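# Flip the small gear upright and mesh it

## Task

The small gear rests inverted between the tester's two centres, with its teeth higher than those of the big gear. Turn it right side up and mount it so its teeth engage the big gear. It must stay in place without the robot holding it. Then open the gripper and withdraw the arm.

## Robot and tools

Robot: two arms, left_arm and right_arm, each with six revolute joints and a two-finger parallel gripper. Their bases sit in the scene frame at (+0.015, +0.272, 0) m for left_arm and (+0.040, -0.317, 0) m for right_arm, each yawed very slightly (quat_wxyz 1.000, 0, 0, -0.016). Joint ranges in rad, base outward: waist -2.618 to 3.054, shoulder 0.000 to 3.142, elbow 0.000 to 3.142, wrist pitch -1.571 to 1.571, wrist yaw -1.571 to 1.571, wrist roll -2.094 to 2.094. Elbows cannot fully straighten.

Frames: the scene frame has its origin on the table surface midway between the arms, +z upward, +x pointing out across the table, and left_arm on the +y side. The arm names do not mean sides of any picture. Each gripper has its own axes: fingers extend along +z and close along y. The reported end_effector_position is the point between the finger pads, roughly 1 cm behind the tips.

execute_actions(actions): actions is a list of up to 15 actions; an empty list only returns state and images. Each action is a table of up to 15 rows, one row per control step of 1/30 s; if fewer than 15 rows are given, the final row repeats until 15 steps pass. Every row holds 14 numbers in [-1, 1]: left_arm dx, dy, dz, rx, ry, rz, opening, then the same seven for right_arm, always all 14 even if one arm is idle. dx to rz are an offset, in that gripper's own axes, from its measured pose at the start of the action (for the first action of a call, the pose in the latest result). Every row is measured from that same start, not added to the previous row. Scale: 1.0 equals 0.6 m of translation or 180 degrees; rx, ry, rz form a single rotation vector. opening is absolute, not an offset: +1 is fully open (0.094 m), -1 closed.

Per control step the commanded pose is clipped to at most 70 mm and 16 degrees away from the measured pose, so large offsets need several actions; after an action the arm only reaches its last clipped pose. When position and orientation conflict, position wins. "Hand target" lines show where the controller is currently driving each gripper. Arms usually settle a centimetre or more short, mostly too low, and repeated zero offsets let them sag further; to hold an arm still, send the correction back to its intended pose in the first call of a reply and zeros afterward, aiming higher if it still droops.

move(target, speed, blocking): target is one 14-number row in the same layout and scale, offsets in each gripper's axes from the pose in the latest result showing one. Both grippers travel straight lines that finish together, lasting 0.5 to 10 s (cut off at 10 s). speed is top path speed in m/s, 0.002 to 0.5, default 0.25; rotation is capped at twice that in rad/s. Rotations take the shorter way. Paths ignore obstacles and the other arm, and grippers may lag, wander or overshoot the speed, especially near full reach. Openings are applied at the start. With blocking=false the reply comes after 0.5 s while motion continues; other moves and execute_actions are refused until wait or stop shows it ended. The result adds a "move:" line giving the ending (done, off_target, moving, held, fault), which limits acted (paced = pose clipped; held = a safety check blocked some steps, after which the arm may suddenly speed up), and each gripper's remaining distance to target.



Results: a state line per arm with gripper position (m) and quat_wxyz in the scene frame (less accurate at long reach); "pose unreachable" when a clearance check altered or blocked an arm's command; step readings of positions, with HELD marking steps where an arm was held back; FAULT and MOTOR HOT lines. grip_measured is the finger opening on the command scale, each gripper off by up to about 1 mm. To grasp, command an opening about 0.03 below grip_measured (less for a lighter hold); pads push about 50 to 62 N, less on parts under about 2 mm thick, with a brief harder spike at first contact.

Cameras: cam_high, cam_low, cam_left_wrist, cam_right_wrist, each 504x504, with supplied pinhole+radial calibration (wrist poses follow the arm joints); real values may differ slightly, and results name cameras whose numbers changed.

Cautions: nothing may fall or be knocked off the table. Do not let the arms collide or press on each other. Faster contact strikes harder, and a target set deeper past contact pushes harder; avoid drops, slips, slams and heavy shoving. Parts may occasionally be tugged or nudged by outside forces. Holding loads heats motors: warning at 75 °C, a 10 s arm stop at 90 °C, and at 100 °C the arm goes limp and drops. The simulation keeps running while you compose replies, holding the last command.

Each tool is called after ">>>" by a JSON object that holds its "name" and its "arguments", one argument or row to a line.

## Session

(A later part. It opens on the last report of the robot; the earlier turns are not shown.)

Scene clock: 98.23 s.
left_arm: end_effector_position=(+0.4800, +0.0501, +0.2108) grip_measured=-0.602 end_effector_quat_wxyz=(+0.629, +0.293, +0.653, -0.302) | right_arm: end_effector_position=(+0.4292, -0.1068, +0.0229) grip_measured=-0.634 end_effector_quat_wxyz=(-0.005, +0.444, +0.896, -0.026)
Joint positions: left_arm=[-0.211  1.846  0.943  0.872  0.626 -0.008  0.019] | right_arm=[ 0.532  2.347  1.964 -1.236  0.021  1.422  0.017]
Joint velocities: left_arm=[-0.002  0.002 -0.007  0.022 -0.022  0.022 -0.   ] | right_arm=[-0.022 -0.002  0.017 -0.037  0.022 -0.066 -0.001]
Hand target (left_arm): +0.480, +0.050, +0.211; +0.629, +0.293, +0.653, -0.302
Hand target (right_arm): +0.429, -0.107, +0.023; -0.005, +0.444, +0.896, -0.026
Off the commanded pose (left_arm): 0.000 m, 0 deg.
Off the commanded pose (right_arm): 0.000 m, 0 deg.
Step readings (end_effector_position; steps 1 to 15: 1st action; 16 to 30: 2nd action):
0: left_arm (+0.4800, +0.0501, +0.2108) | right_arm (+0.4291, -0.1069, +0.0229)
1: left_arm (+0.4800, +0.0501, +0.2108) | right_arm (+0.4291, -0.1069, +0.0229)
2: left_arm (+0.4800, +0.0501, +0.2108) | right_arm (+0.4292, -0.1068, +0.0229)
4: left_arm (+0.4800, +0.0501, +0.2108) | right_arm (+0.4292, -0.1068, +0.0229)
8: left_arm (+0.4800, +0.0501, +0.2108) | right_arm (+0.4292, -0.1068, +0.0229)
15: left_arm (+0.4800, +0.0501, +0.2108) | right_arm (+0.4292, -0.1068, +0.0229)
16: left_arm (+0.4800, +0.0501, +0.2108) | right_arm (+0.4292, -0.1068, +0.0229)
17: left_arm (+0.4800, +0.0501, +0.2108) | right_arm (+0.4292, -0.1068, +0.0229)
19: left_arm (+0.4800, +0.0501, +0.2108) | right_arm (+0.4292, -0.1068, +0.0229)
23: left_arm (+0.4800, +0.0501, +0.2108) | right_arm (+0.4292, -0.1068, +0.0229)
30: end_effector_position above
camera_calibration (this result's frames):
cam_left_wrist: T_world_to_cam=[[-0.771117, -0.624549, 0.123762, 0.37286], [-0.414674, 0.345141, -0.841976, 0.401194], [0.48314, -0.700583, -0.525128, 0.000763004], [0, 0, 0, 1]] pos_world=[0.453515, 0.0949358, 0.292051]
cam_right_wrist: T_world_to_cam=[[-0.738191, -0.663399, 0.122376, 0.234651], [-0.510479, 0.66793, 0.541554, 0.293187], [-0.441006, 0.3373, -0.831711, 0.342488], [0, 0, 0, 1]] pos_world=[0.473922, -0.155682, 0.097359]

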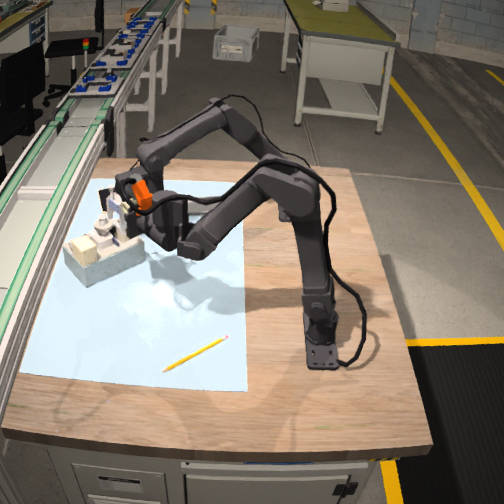

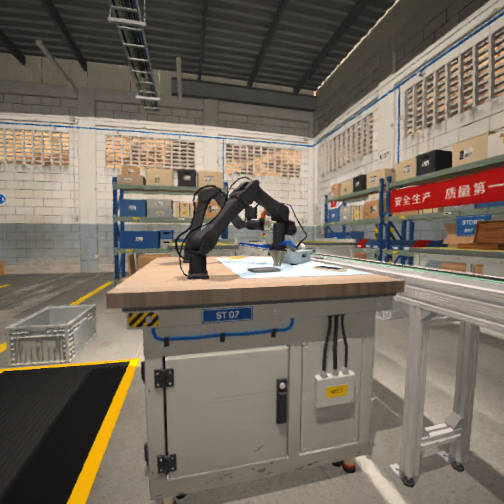

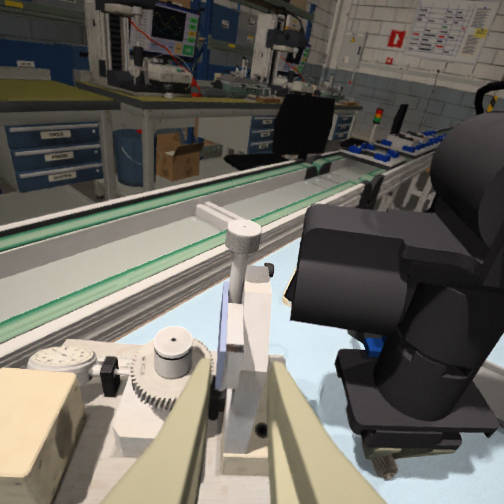

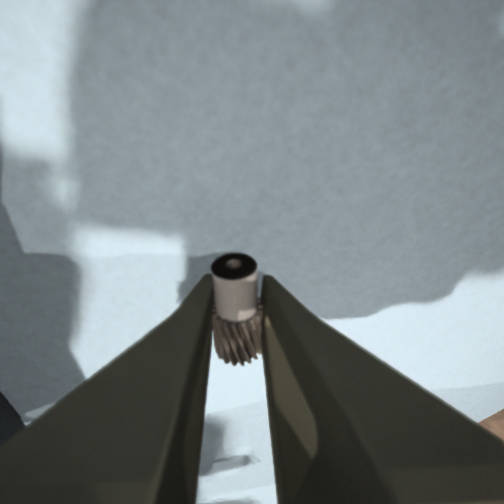

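>>> {"name": "move", "arguments": {
  "target": [0,0,0,0,0,0,-0.6,0,0,-0.2,0,0,-0.51,-0.78],
  "speed": 0.3
}}

>>> {"name": "move", "arguments": {
  "target": [0,0,0,0,0,0,-0.6,0,0,-0.04,0,-0.5,0,-0.78],
  "speed": 0.3
}}

Scene clock: 101.80 s.
left_arm: end_effector_position=(+0.4800, +0.0501, +0.2108) grip_measured=-0.602 end_effector_quat_wxyz=(+0.629, +0.293, +0.653, -0.302) | right_arm: end_effector_position=(+0.4298, -0.1065, +0.1194) grip_measured=-0.634 end_effector_quat_wxyz=(-0.001, -0.327, +0.945, -0.011)
Joint positions: left_arm=[-0.211  1.846  0.943  0.872  0.626 -0.008  0.019] | right_arm=[ 0.532  2.312  2.29  -1.554  0.021 -0.164  0.017]
Joint velocities: left_arm=[-0.027  0.012 -0.007  0.022 -0.051  0.051 -0.   ] | right_arm=[-0.012  0.012 -0.002 -0.022 -0.037  0.066  0.   ]
Hand target (left_arm): +0.480, +0.050, +0.211; +0.629, +0.293, +0.653, -0.302
Hand target (right_arm): +0.433, -0.102, +0.142; +0.029, -0.334, +0.942, -0.006
Off the commanded pose (left_arm): 0.000 m, 0 deg.
Off the commanded pose (right_arm): 0.024 m, 3 deg.
joint sent to its limit (right arm) — the command would take joint 4 (wrist pitch) past its lower limit, so that joint was sent only as far as its limit.
move: off_target (right_arm)
camera_calibration (this result's frames):
cam_left_wrist: T_world_to_cam=[[-0.771117, -0.624549, 0.123762, 0.37286], [-0.414674, 0.345141, -0.841976, 0.401194], [0.48314, -0.700583, -0.525128, 0.000763004], [0, 0, 0, 1]] pos_world=[0.453515, 0.0949358, 0.292051]
cam_right_wrist: T_world_to_cam=[[0.678276, -0.729366, 0.0892537, -0.388396], [-0.639862, -0.526543, 0.559758, 0.167146], [-0.361273, -0.436781, -0.823835, 0.305246], [0, 0, 0, 1]] pos_world=[0.480667, -0.0619479, 0.192576]

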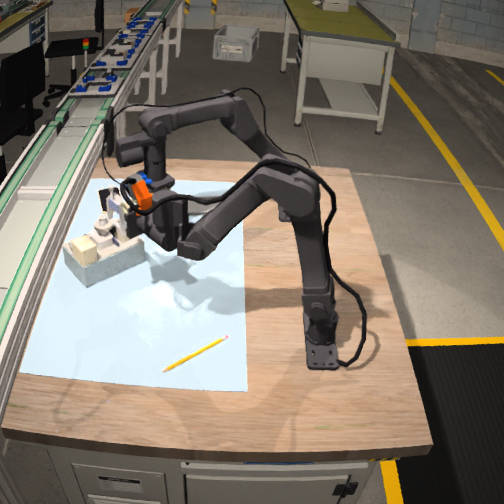

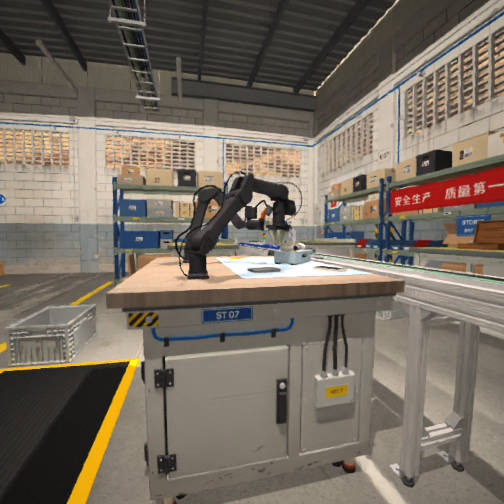

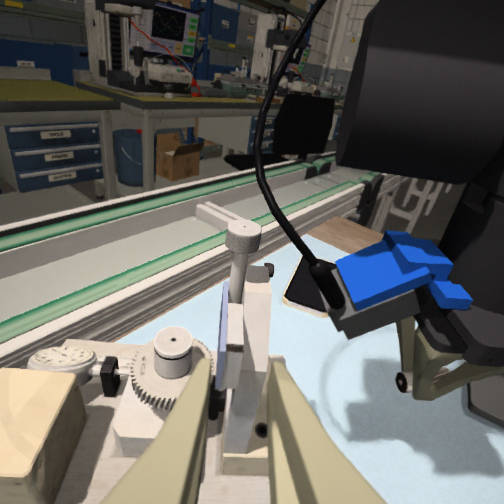

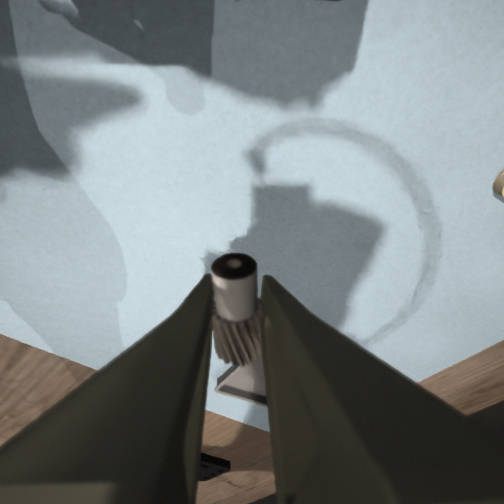

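Scene clock: 105.30 s.
left_arm: end_effector_position=(+0.4800, +0.0501, +0.2108) grip_measured=-0.602 end_effector_quat_wxyz=(+0.629, +0.293, +0.653, -0.302) | right_arm: end_effector_position=(+0.4285, -0.1034, +0.1431) grip_measured=-0.634 end_effector_quat_wxyz=(+0.661, -0.242, +0.674, +0.224)
Joint positions: left_arm=[-0.211  1.846  0.943  0.872  0.626 -0.008  0.019] | right_arm=[ 0.42   1.818  0.478  1.313 -0.281 -0.026  0.017]
Joint velocities: left_arm=[-0.002 -0.012  0.012 -0.007 -0.022 -0.007 -0.001] | right_arm=[ 0.002  0.002 -0.022  0.007 -0.022  0.007 -0.   ]
Hand target (left_arm): +0.480, +0.050, +0.211; +0.629, +0.293, +0.653, -0.302
Hand target (right_arm): +0.429, -0.107, +0.145; +0.666, -0.237, +0.670, +0.226
Off the commanded pose (left_arm): 0.000 m, 0 deg.
Off the commanded pose (right_arm): 0.003 m, 1 deg.
move: done
camera_calibration (this result's frames):
cam_left_wrist: T_world_to_cam=[[-0.771117, -0.624549, 0.123762, 0.37286], [-0.414674, 0.345141, -0.841976, 0.401194], [0.48314, -0.700583, -0.525128, 0.000763004], [0, 0, 0, 1]] pos_world=[0.453515, 0.0949358, 0.292051]
cam_right_wrist: T_world_to_cam=[[0.563292, -0.819951, 0.10189, -0.349225], [-0.421603, -0.391283, -0.818015, 0.272392], [0.7106, 0.417824, -0.566101, -0.0821091], [0, 0, 0, 1]] pos_world=[0.369904, -0.145458, 0.211921]

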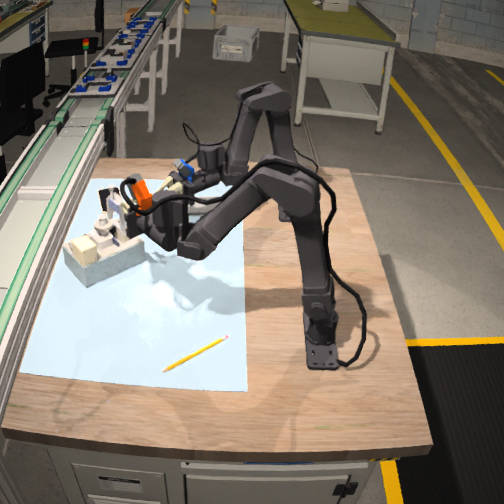

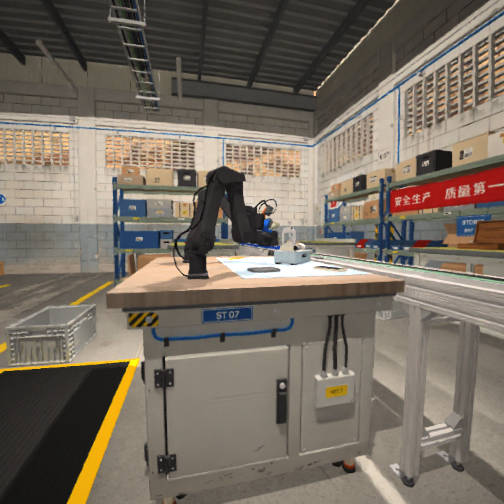

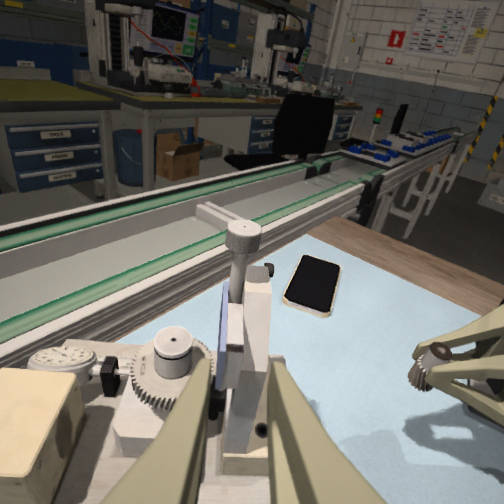

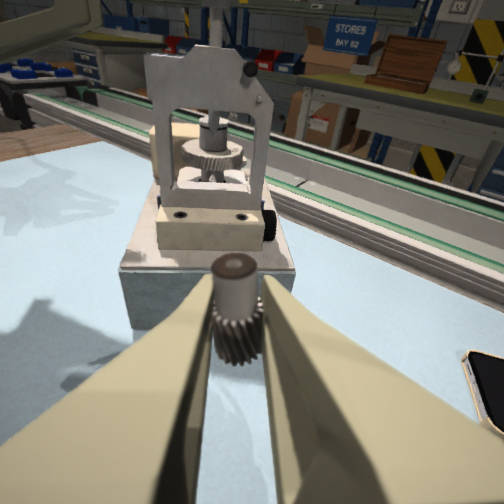

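>>> {"name": "move", "arguments": {
  "target": [-0.012,0,0.085,0,0,0,-0.55,-0.035,0.028,0.145,0,-0.01,0,-0.78],
  "speed": 0.15
}}

Scene clock: 106.80 s.
left_arm: end_effector_position=(+0.5088, +0.0154, +0.2080) grip_measured=-0.553 end_effector_quat_wxyz=(+0.624, +0.293, +0.659, -0.302) | right_arm: end_effector_position=(+0.4812, -0.0415, +0.1484) grip_measured=-0.634 end_effector_quat_wxyz=(+0.660, -0.242, +0.675, +0.223)
Joint positions: left_arm=[-0.278  1.963  1.114  0.802  0.558 -0.008  0.021] | right_arm=[ 0.528  1.985  0.797  1.159 -0.173 -0.023  0.017]
Joint velocities: left_arm=[-0.007  0.002  0.017 -0.022 -0.007 -0.007 -0.001] | right_arm=[-0.017 -0.012  0.027 -0.007  0.066  0.007 -0.   ]
Hand target (left_arm): +0.512, +0.011, +0.217; +0.629, +0.294, +0.653, -0.302
Hand target (right_arm): +0.486, -0.036, +0.161; +0.671, -0.237, +0.664, +0.229
Off the commanded pose (left_arm): 0.011 m, 1 deg.
Off the commanded pose (right_arm): 0.015 m, 2 deg.
move: off_target (left_arm, right_arm)
camera_calibration (this result's frames):
cam_left_wrist: T_world_to_cam=[[-0.768803, -0.625981, 0.130723, 0.371124], [-0.427215, 0.350651, -0.833386, 0.427216], [0.475846, -0.696557, -0.53701, -0.0328414], [0, 0, 0, 1]] pos_world=[0.483462, 0.0596368, 0.289885]
cam_right_wrist: T_world_to_cam=[[0.563777, -0.819568, 0.102299, -0.329051], [-0.422966, -0.392878, -0.816545, 0.323464], [0.709405, 0.41708, -0.568145, -0.141628], [0, 0, 0, 1]] pos_world=[0.422798, -0.0835275, 0.217319]

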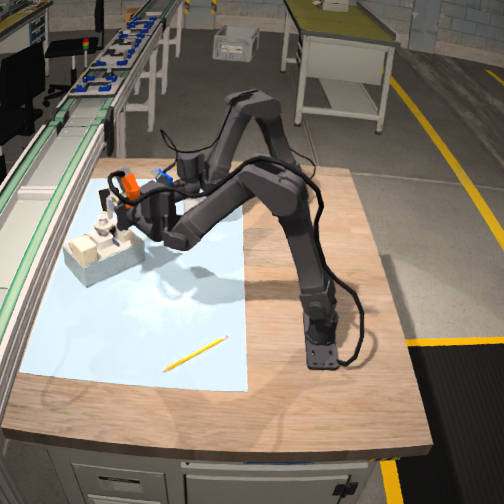

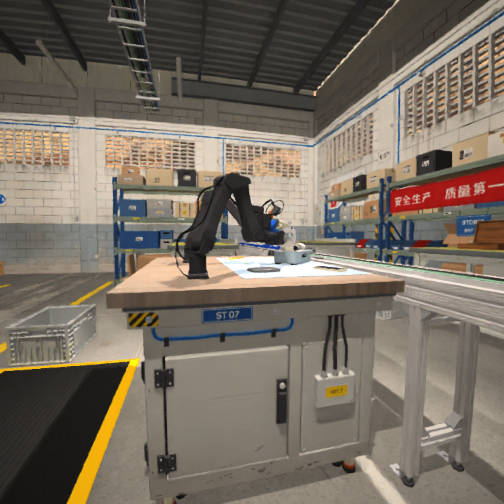

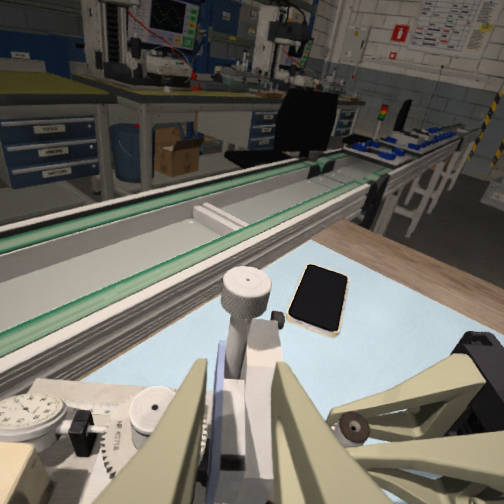

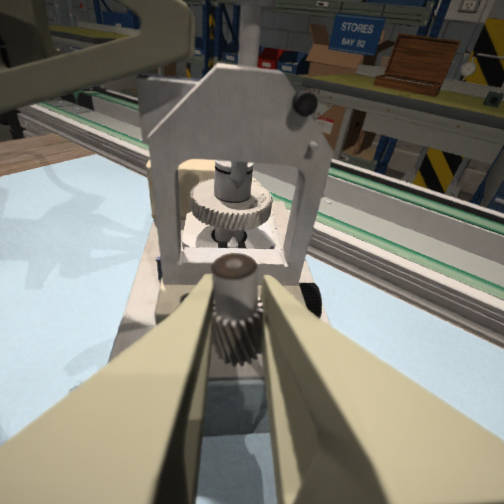

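>>> {"name": "move", "arguments": {
  "target": [-0.03,0,0.06,0,0,0,-0.55,-0.04,0,0.005,0,-0.01,0,-0.78],
  "speed": 0.1
}}

>>> {"name": "execute_actions", "arguments": {
  "actions": [
    [[0,0,0,0,0,0,-0.8,0,0,0,0,0,0,-0.78]],
    [[0,0,0,0,0,0,-0.8,0,0,0,0,0,0,-0.78]]
  ]
}}

Scene clock: 108.07 s.
left_arm: end_effector_position=(+0.5294, -0.0080, +0.2151) grip_measured=-0.553 end_effector_quat_wxyz=(+0.618, +0.293, +0.665, -0.302) | right_arm: end_effector_position=(+0.4803, -0.0422, +0.1469) grip_measured=-0.634 end_effector_quat_wxyz=(+0.651, -0.243, +0.684, +0.222)
Joint positions: left_arm=[-0.316  2.028  1.265  0.7    0.52  -0.008  0.021] | right_arm=[ 0.528  1.964  0.797  1.111 -0.173 -0.023  0.017]
Joint velocities: left_arm=[ 0.007  0.002 -0.002 -0.037  0.007 -0.007 -0.001] | right_arm=[-0.002 -0.002 -0.002  0.081 -0.022 -0.066 -0.   ]
Hand target (left_arm): +0.532, -0.012, +0.225; +0.624, +0.293, +0.659, -0.302
Hand target (right_arm): +0.483, -0.039, +0.172; +0.671, -0.239, +0.665, +0.227
Off the commanded pose (left_arm): 0.011 m, 1 deg.
Off the commanded pose (right_arm): 0.026 m, 3 deg.
move: off_target (left_arm, right_arm)
camera_calibration (this result's frames):
cam_left_wrist: T_world_to_cam=[[-0.766561, -0.627228, 0.137729, 0.368665], [-0.439921, 0.35667, -0.82417, 0.454994], [0.467819, -0.692366, -0.549341, -0.0481896], [0, 0, 0, 1]] pos_world=[0.50531, 0.0355893, 0.297744]
cam_right_wrist: T_world_to_cam=[[0.565552, -0.818692, 0.0994685, -0.329323], [-0.442514, -0.403019, -0.801098, 0.328353], [0.69594, 0.409047, -0.590211, -0.132187], [0, 0, 0, 1]] pos_world=[0.423545, -0.0832111, 0.217782]

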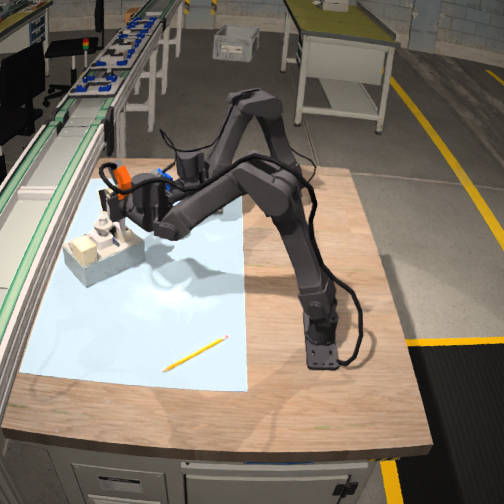

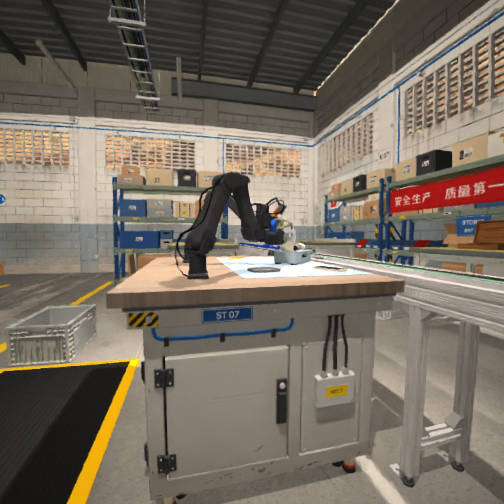

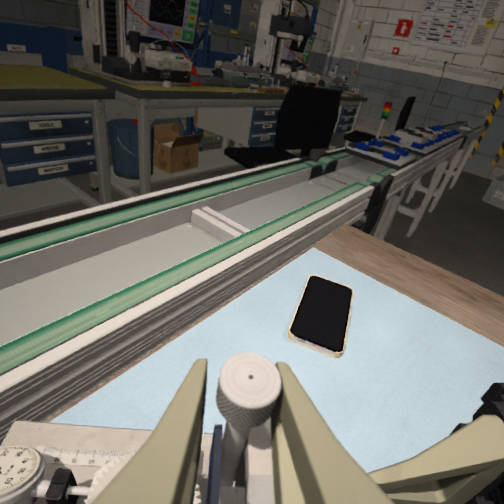

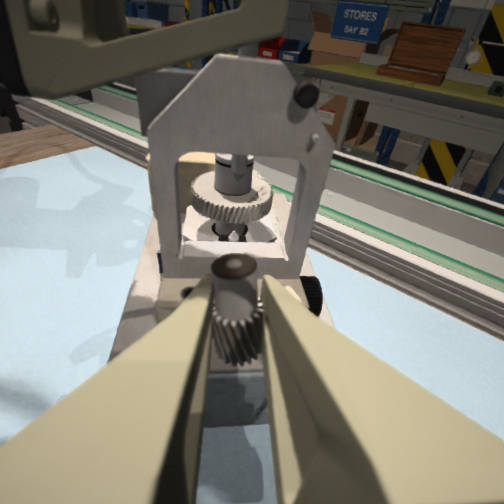

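Scene clock: 109.07 s.
left_arm: end_effector_position=(+0.5285, -0.0090, +0.2151) grip_measured=-0.704 end_effector_quat_wxyz=(+0.617, +0.295, +0.664, -0.303) | right_arm: end_effector_position=(+0.4801, -0.0423, +0.1434) grip_measured=-0.634 end_effector_quat_wxyz=(+0.645, -0.244, +0.689, +0.221)
Joint positions: left_arm=[-0.317  2.028  1.265  0.699  0.525 -0.006  0.014] | right_arm=[ 0.528  1.964  0.797  1.096 -0.173 -0.023  0.017]
Joint velocities: left_arm=[-0.002 -0.007 -0.007  0.095 -0.022 -0.037  0.   ] | right_arm=[-0.012 -0.002 -0.007  0.007  0.022 -0.037 -0.001]
Hand target (left_arm): +0.528, -0.009, +0.215; +0.617, +0.295, +0.664, -0.303
Hand target (right_arm): +0.480, -0.042, +0.145; +0.648, -0.244, +0.687, +0.221
Off the commanded pose (left_arm): 0.000 m, 0 deg.
Off the commanded pose (right_arm): 0.002 m, 0 deg.
Step readings (end_effector_position; steps 1 to 15: 1st action; 16 to 30: 2nd action):
0: left_arm (+0.5294, -0.0080, +0.2151) | right_arm (+0.4803, -0.0422, +0.1469)
1: left_arm (+0.5288, -0.0085, +0.2151) | right_arm (+0.4803, -0.0422, +0.1468)
2: left_arm (+0.5287, -0.0088, +0.2151) | right_arm (+0.4803, -0.0422, +0.1465)
4: left_arm (+0.5285, -0.0090, +0.2151) | right_arm (+0.4803, -0.0422, +0.1460)
8: left_arm (+0.5285, -0.0090, +0.2151) | right_arm (+0.4802, -0.0422, +0.1454)
15: left_arm (+0.5285, -0.0090, +0.2151) | right_arm (+0.4802, -0.0422, +0.1451)
16: left_arm (+0.5285, -0.0090, +0.2151) | right_arm (+0.4802, -0.0422, +0.1450)
17: left_arm (+0.5285, -0.0090, +0.2151) | right_arm (+0.4802, -0.0422, +0.1448)
19: left_arm (+0.5285, -0.0090, +0.2151) | right_arm (+0.4802, -0.0423, +0.1442)
23: left_arm (+0.5285, -0.0090, +0.2151) | right_arm (+0.4801, -0.0423, +0.1436)
30: end_effector_position above
camera_calibration (this result's frames):
cam_left_wrist: T_world_to_cam=[[-0.770227, -0.622869, 0.13706, 0.369505], [-0.437516, 0.359672, -0.824145, 0.453646], [0.464038, -0.694745, -0.549544, -0.0464461], [0, 0, 0, 1]] pos_world=[0.504633, 0.0347211, 0.297701]
cam_right_wrist: T_world_to_cam=[[0.56681, -0.81801, 0.0979119, -0.329297], [-0.452667, -0.408528, -0.792589, 0.328792], [0.688345, 0.404926, -0.601843, -0.128963], [0, 0, 0, 1]] pos_world=[0.424253, -0.0828268, 0.215224]

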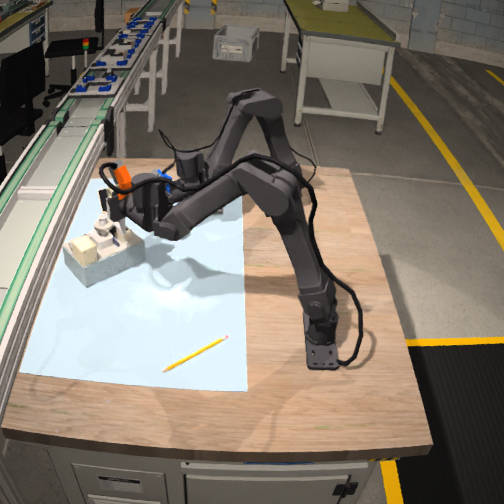

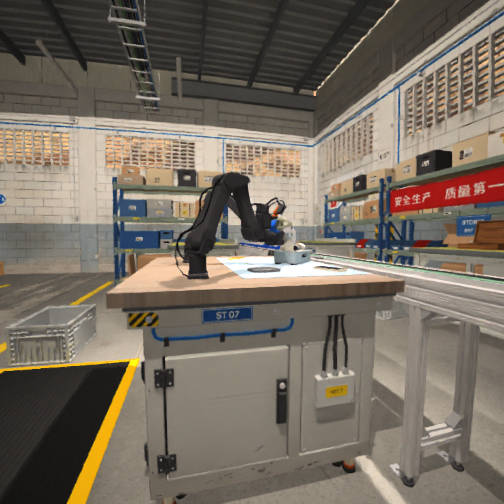

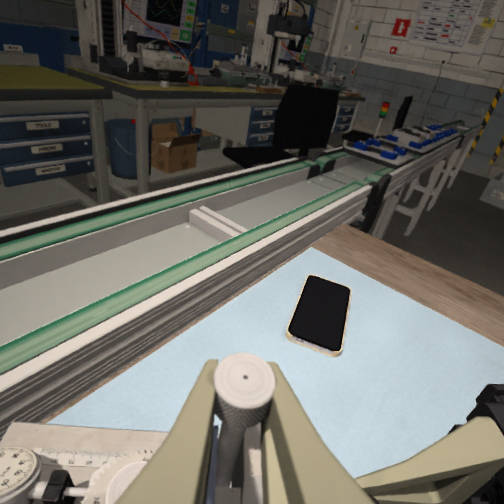

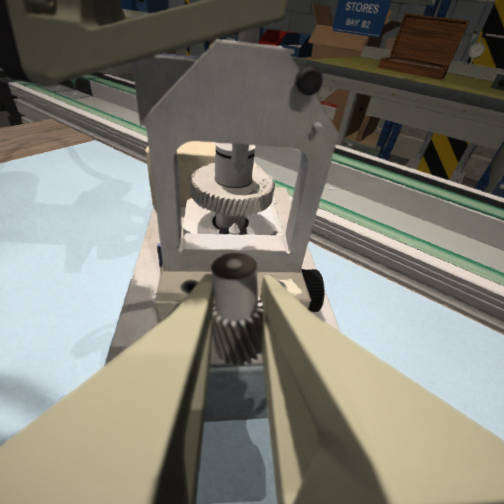

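>>> {"name": "execute_actions", "arguments": {
  "actions": [
    [[-0.05,0,0,0,0,0,-0.8,-0.06,0,0,0,-0.03,0,-0.78]],
    [[-0.03,0,0,0,0,0,-0.8,-0.03,0,0,0,-0.015,0,-0.78]]
  ]
}}

Scene clock: 110.23 s.
left_arm: end_effector_position=(+0.5280, -0.0092, +0.2145) grip_measured=-0.704 end_effector_quat_wxyz=(+0.593, +0.301, +0.685, -0.299) | right_arm: end_effector_position=(+0.4800, -0.0423, +0.1519) grip_measured=-0.634 end_effector_quat_wxyz=(+0.653, -0.241, +0.682, +0.224)
Joint positions: left_arm=[-0.317  2.005  1.3    0.568  0.527  0.016  0.014] | right_arm=[ 0.528  1.954  0.797  1.111 -0.173 -0.016  0.017]
Joint velocities: left_arm=[-0.017  0.002 -0.012  0.037 -0.037 -0.051  0.001] | right_arm=[ 0.002 -0.002 -0.017 -0.037 -0.037 -0.051 -0.   ]
Hand target (left_arm): +0.530, -0.009, +0.233; +0.599, +0.297, +0.679, -0.301
Hand target (right_arm): +0.480, -0.042, +0.170; +0.669, -0.235, +0.666, +0.230
Off the commanded pose (left_arm): 0.018 m, 1 deg.
Off the commanded pose (right_arm): 0.018 m, 3 deg.
Step readings (end_effector_position; steps 1 to 15: 1st action; 16 to 30: 2nd action):
0: left_arm (+0.5285, -0.0090, +0.2151) | right_arm (+0.4801, -0.0423, +0.1434)
1: left_arm (+0.5285, -0.0091, +0.2156) | right_arm (+0.4801, -0.0423, +0.1437)
2: left_arm (+0.5284, -0.0092, +0.2157) | right_arm (+0.4801, -0.0423, +0.1444)
4: left_arm (+0.5282, -0.0091, +0.2154) | right_arm (+0.4801, -0.0423, +0.1472)
8: left_arm (+0.5281, -0.0091, +0.2150) | right_arm (+0.4800, -0.0423, +0.1517)
15: left_arm (+0.5281, -0.0091, +0.2150) | right_arm (+0.4800, -0.0423, +0.1519)
16: left_arm (+0.5282, -0.0091, +0.2147) | right_arm (+0.4800, -0.0423, +0.1519)
17: left_arm (+0.5281, -0.0093, +0.2147) | right_arm (+0.4800, -0.0423, +0.1519)
19: left_arm (+0.5281, -0.0093, +0.2147) | right_arm (+0.4800, -0.0423, +0.1519)
23: left_arm (+0.5280, -0.0092, +0.2145) | right_arm (+0.4800, -0.0423, +0.1519)
30: end_effector_position above
camera_calibration (this result's frames):
cam_left_wrist: T_world_to_cam=[[-0.765614, -0.624972, 0.152466, 0.363262], [-0.47733, 0.393011, -0.785938, 0.466178], [0.431268, -0.674502, -0.599212, -0.0185337], [0, 0, 0, 1]] pos_world=[0.508632, 0.0313139, 0.299896]
cam_right_wrist: T_world_to_cam=[[0.564838, -0.819864, 0.0937096, -0.328622], [-0.439066, -0.394741, -0.807094, 0.331808], [0.698698, 0.414733, -0.582939, -0.131145], [0, 0, 0, 1]] pos_world=[0.422934, -0.084057, 0.222146]

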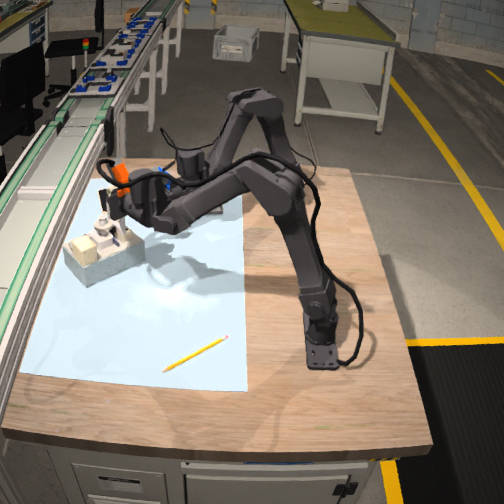

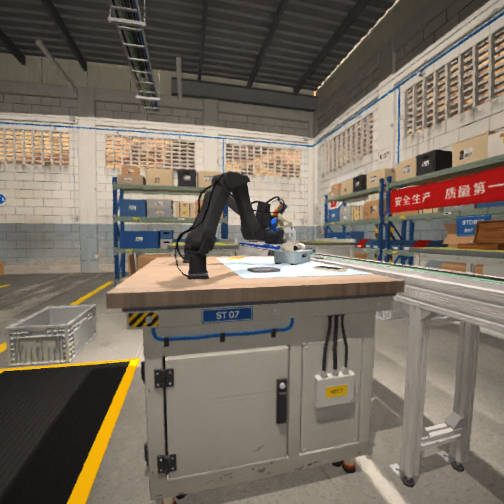

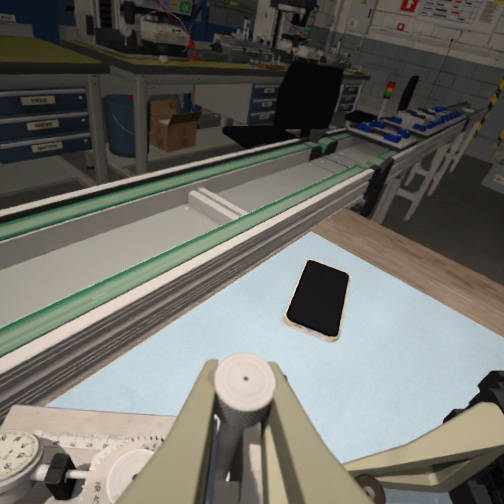

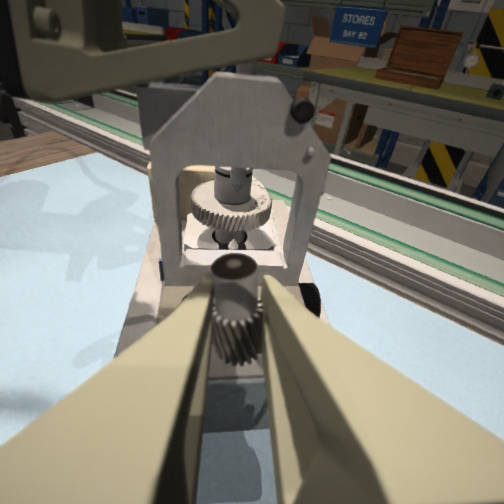

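>>> {"name": "execute_actions", "arguments": {
  "actions": [
    [[-0.02,0,0,-0.08,-0.03,0,-0.8,-0.03,0,0,0,-0.015,0,-0.78]],
    [[-0.02,0,0,-0.08,-0.01,0,-0.8,-0.03,0,0,0,-0.015,0,-0.78]],
    [[-0.03,0,0,0,0,0,-0.8,-0.03,0,0,0,-0.015,0,-0.78]]
  ]
}}

Scene clock: 112.10 s.
left_arm: end_effector_position=(+0.5281, -0.0074, +0.2164) grip_measured=-0.701 end_effector_quat_wxyz=(+0.666, +0.198, +0.704, -0.145) | right_arm: end_effector_position=(+0.4800, -0.0423, +0.1519) grip_measured=-0.634 end_effector_quat_wxyz=(+0.653, -0.241, +0.682, +0.224)
Joint positions: left_arm=[-0.473  1.96   1.182  0.708 -0.017  0.059  0.014] | right_arm=[ 0.528  1.954  0.797  1.111 -0.173 -0.016  0.017]
Joint velocities: left_arm=[-0.012 -0.007 -0.017  0.022 -0.007  0.066 -0.   ] | right_arm=[-0.032 -0.017  0.017  0.022  0.022  0.037 -0.001]
Hand target (left_arm): +0.529, -0.008, +0.235; +0.675, +0.196, +0.696, -0.146
Hand target (right_arm): +0.480, -0.042, +0.170; +0.669, -0.235, +0.666, +0.230
Off the commanded pose (left_arm): 0.019 m, 1 deg.
Off the commanded pose (right_arm): 0.018 m, 3 deg.
Step readings (end_effector_position; steps 1 to 15: 1st action; 16 to 30: 2nd action; 31 to 45: 3rd action):
0: left_arm (+0.5280, -0.0092, +0.2146) | right_arm (+0.4800, -0.0423, +0.1519)
1: left_arm (+0.5273, -0.0092, +0.2142) | right_arm (+0.4800, -0.0423, +0.1519)
2: left_arm (+0.5272, -0.0089, +0.2142) | right_arm (+0.4800, -0.0423, +0.1519)
4: left_arm (+0.5282, -0.0084, +0.2147) | right_arm (+0.4800, -0.0423, +0.1519)
8: left_arm (+0.5285, -0.0080, +0.2157) | right_arm (+0.4800, -0.0423, +0.1519)
15: left_arm (+0.5287, -0.0077, +0.2163) | right_arm (+0.4800, -0.0423, +0.1519)
16: left_arm (+0.5282, -0.0081, +0.2155) | right_arm (+0.4800, -0.0423, +0.1519)
17: left_arm (+0.5278, -0.0081, +0.2163) | right_arm (+0.4800, -0.0423, +0.1519)
19: left_arm (+0.5281, -0.0080, +0.2163) | right_arm (+0.4800, -0.0423, +0.1519)
23: left_arm (+0.5287, -0.0076, +0.2168) | right_arm (+0.4800, -0.0423, +0.1519)
30: left_arm (+0.5289, -0.0072, +0.2170) | right_arm (+0.4800, -0.0423, +0.1519)
31: left_arm (+0.5285, -0.0074, +0.2172) | right_arm (+0.4800, -0.0423, +0.1519)
32: left_arm (+0.5280, -0.0074, +0.2168) | right_arm (+0.4800, -0.0423, +0.1519)
34: left_arm (+0.5282, -0.0074, +0.2168) | right_arm (+0.4800, -0.0423, +0.1519)
38: left_arm (+0.5281, -0.0074, +0.2165) | right_arm (+0.4800, -0.0423, +0.1519)
45: end_effector_position above
camera_calibration (this result's frames):
cam_left_wrist: T_world_to_cam=[[-0.487187, -0.872406, 0.0394462, 0.239785], [-0.511847, 0.248656, -0.822303, 0.492078], [0.707574, -0.420806, -0.567681, -0.167072], [0, 0, 0, 1]] pos_world=[0.486905, 0.0165273, 0.300335]
cam_right_wrist: T_world_to_cam=[[0.564838, -0.819864, 0.0937096, -0.328622], [-0.439066, -0.394741, -0.807094, 0.331808], [0.698698, 0.414733, -0.582939, -0.131145], [0, 0, 0, 1]] pos_world=[0.422934, -0.084057, 0.222146]

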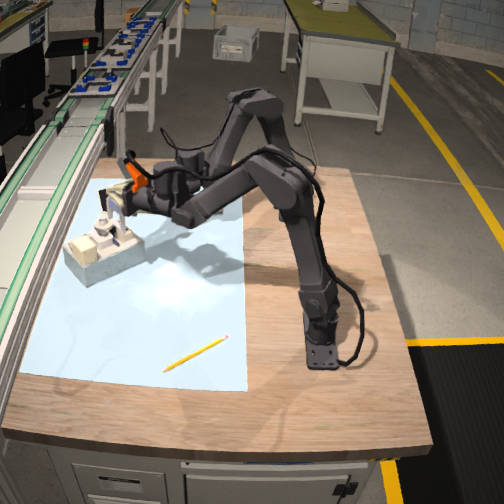

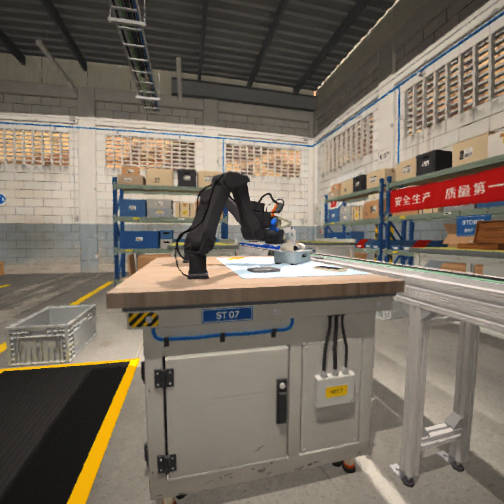

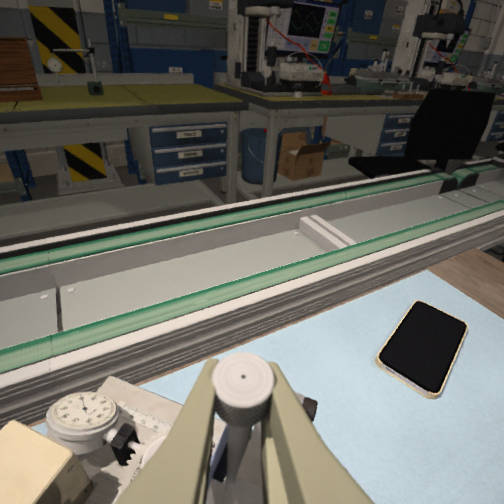

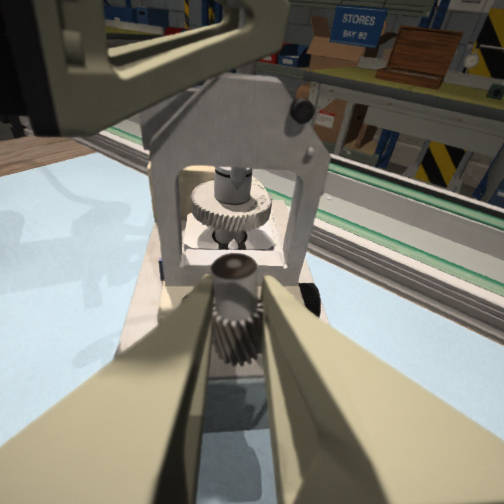

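>>> {"name": "execute_actions", "arguments": {
  "actions": [
    [[-0.1,0,0,0,-0.04,0,-0.8,-0.03,0,0,0,-0.015,0,-0.78]],
    [[-0.08,0,0,0,-0.03,0,-0.8,-0.03,0,0,0,-0.015,0,-0.78]]
  ]
}}

Scene clock: 113.27 s.
left_arm: end_effector_position=(+0.5280, -0.0073, +0.2172) grip_measured=-0.701 end_effector_quat_wxyz=(+0.658, +0.201, +0.712, -0.143) | right_arm: end_effector_position=(+0.4800, -0.0423, +0.1519) grip_measured=-0.634 end_effector_quat_wxyz=(+0.653, -0.241, +0.682, +0.224)
Joint positions: left_arm=[-0.473  1.948  1.197  0.657 -0.017  0.058  0.014] | right_arm=[ 0.528  1.954  0.797  1.111 -0.173 -0.016  0.017]
Joint velocities: left_arm=[-0.002  0.002  0.002 -0.022 -0.022 -0.022 -0.001] | right_arm=[ 0.007 -0.007  0.002  0.007 -0.051 -0.007 -0.002]
Hand target (left_arm): +0.528, -0.010, +0.265; +0.695, +0.191, +0.676, -0.154
Hand target (right_arm): +0.480, -0.042, +0.170; +0.669, -0.235, +0.666, +0.230
Off the commanded pose (left_arm): 0.049 m, 6 deg.
Off the commanded pose (right_arm): 0.018 m, 3 deg.
Step readings (end_effector_position; steps 1 to 15: 1st action; 16 to 30: 2nd action):
0: left_arm (+0.5281, -0.0074, +0.2163) | right_arm (+0.4800, -0.0423, +0.1519)
1: left_arm (+0.5282, -0.0074, +0.2183) | right_arm (+0.4800, -0.0423, +0.1519)
2: left_arm (+0.5281, -0.0074, +0.2185) | right_arm (+0.4800, -0.0423, +0.1519)
4: left_arm (+0.5281, -0.0074, +0.2181) | right_arm (+0.4800, -0.0423, +0.1519)
8: left_arm (+0.5281, -0.0074, +0.2179) | right_arm (+0.4800, -0.0423, +0.1519)
15: left_arm (+0.5281, -0.0074, +0.2178) | right_arm (+0.4800, -0.0423, +0.1519)
16: left_arm (+0.5281, -0.0074, +0.2174) | right_arm (+0.4800, -0.0423, +0.1519)
17: left_arm (+0.5281, -0.0074, +0.2176) | right_arm (+0.4800, -0.0423, +0.1519)
19: left_arm (+0.5280, -0.0074, +0.2175) | right_arm (+0.4800, -0.0423, +0.1519)
23: left_arm (+0.5280, -0.0074, +0.2173) | right_arm (+0.4800, -0.0423, +0.1519)
30: end_effector_position above
camera_calibration (this result's frames):
cam_left_wrist: T_world_to_cam=[[-0.486305, -0.872878, 0.039899, 0.239186], [-0.529413, 0.25801, -0.808179, 0.498927], [0.695147, -0.414145, -0.587584, -0.155594], [0, 0, 0, 1]] pos_world=[0.488617, 0.0156141, 0.302254]
cam_right_wrist: T_world_to_cam=[[0.564838, -0.819864, 0.0937096, -0.328622], [-0.439066, -0.394741, -0.807094, 0.331808], [0.698698, 0.414733, -0.582939, -0.131145], [0, 0, 0, 1]] pos_world=[0.422934, -0.084057, 0.222146]

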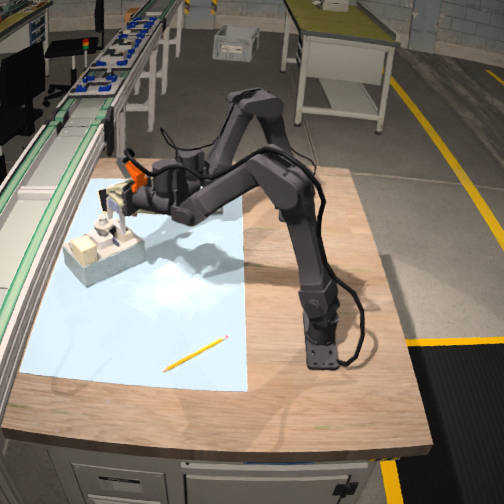

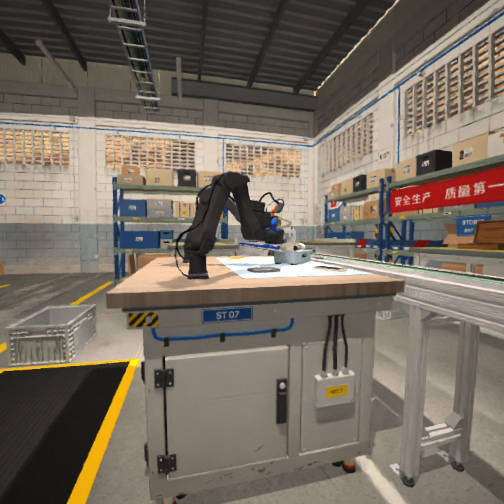

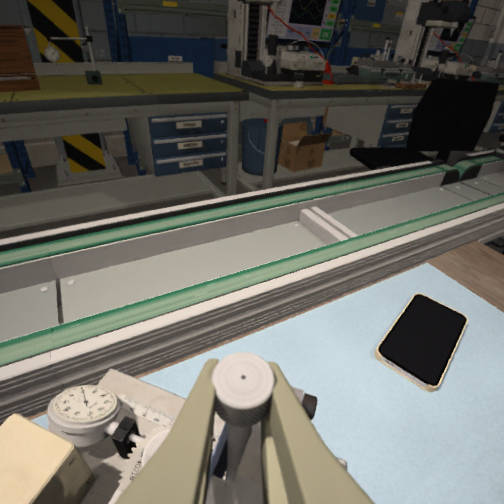

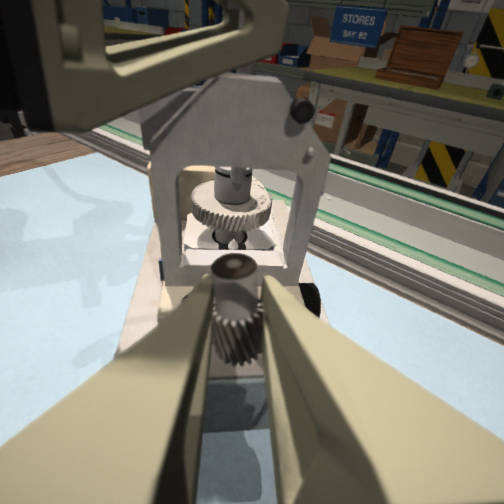

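>>> {"name": "zoom_image", "arguments": {
  "camera": "cam_right_wrist",
  "region": [140, 60, 340, 260]
}}

Region (140, 60, 340, 260) of cam_right_wrist's 504x504 image, scaled by 2.520, with more detail than that image has.

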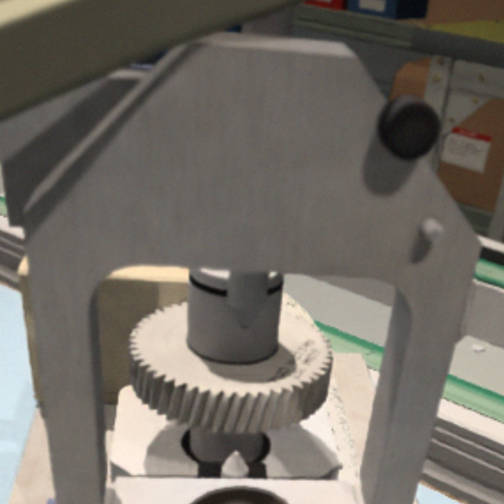

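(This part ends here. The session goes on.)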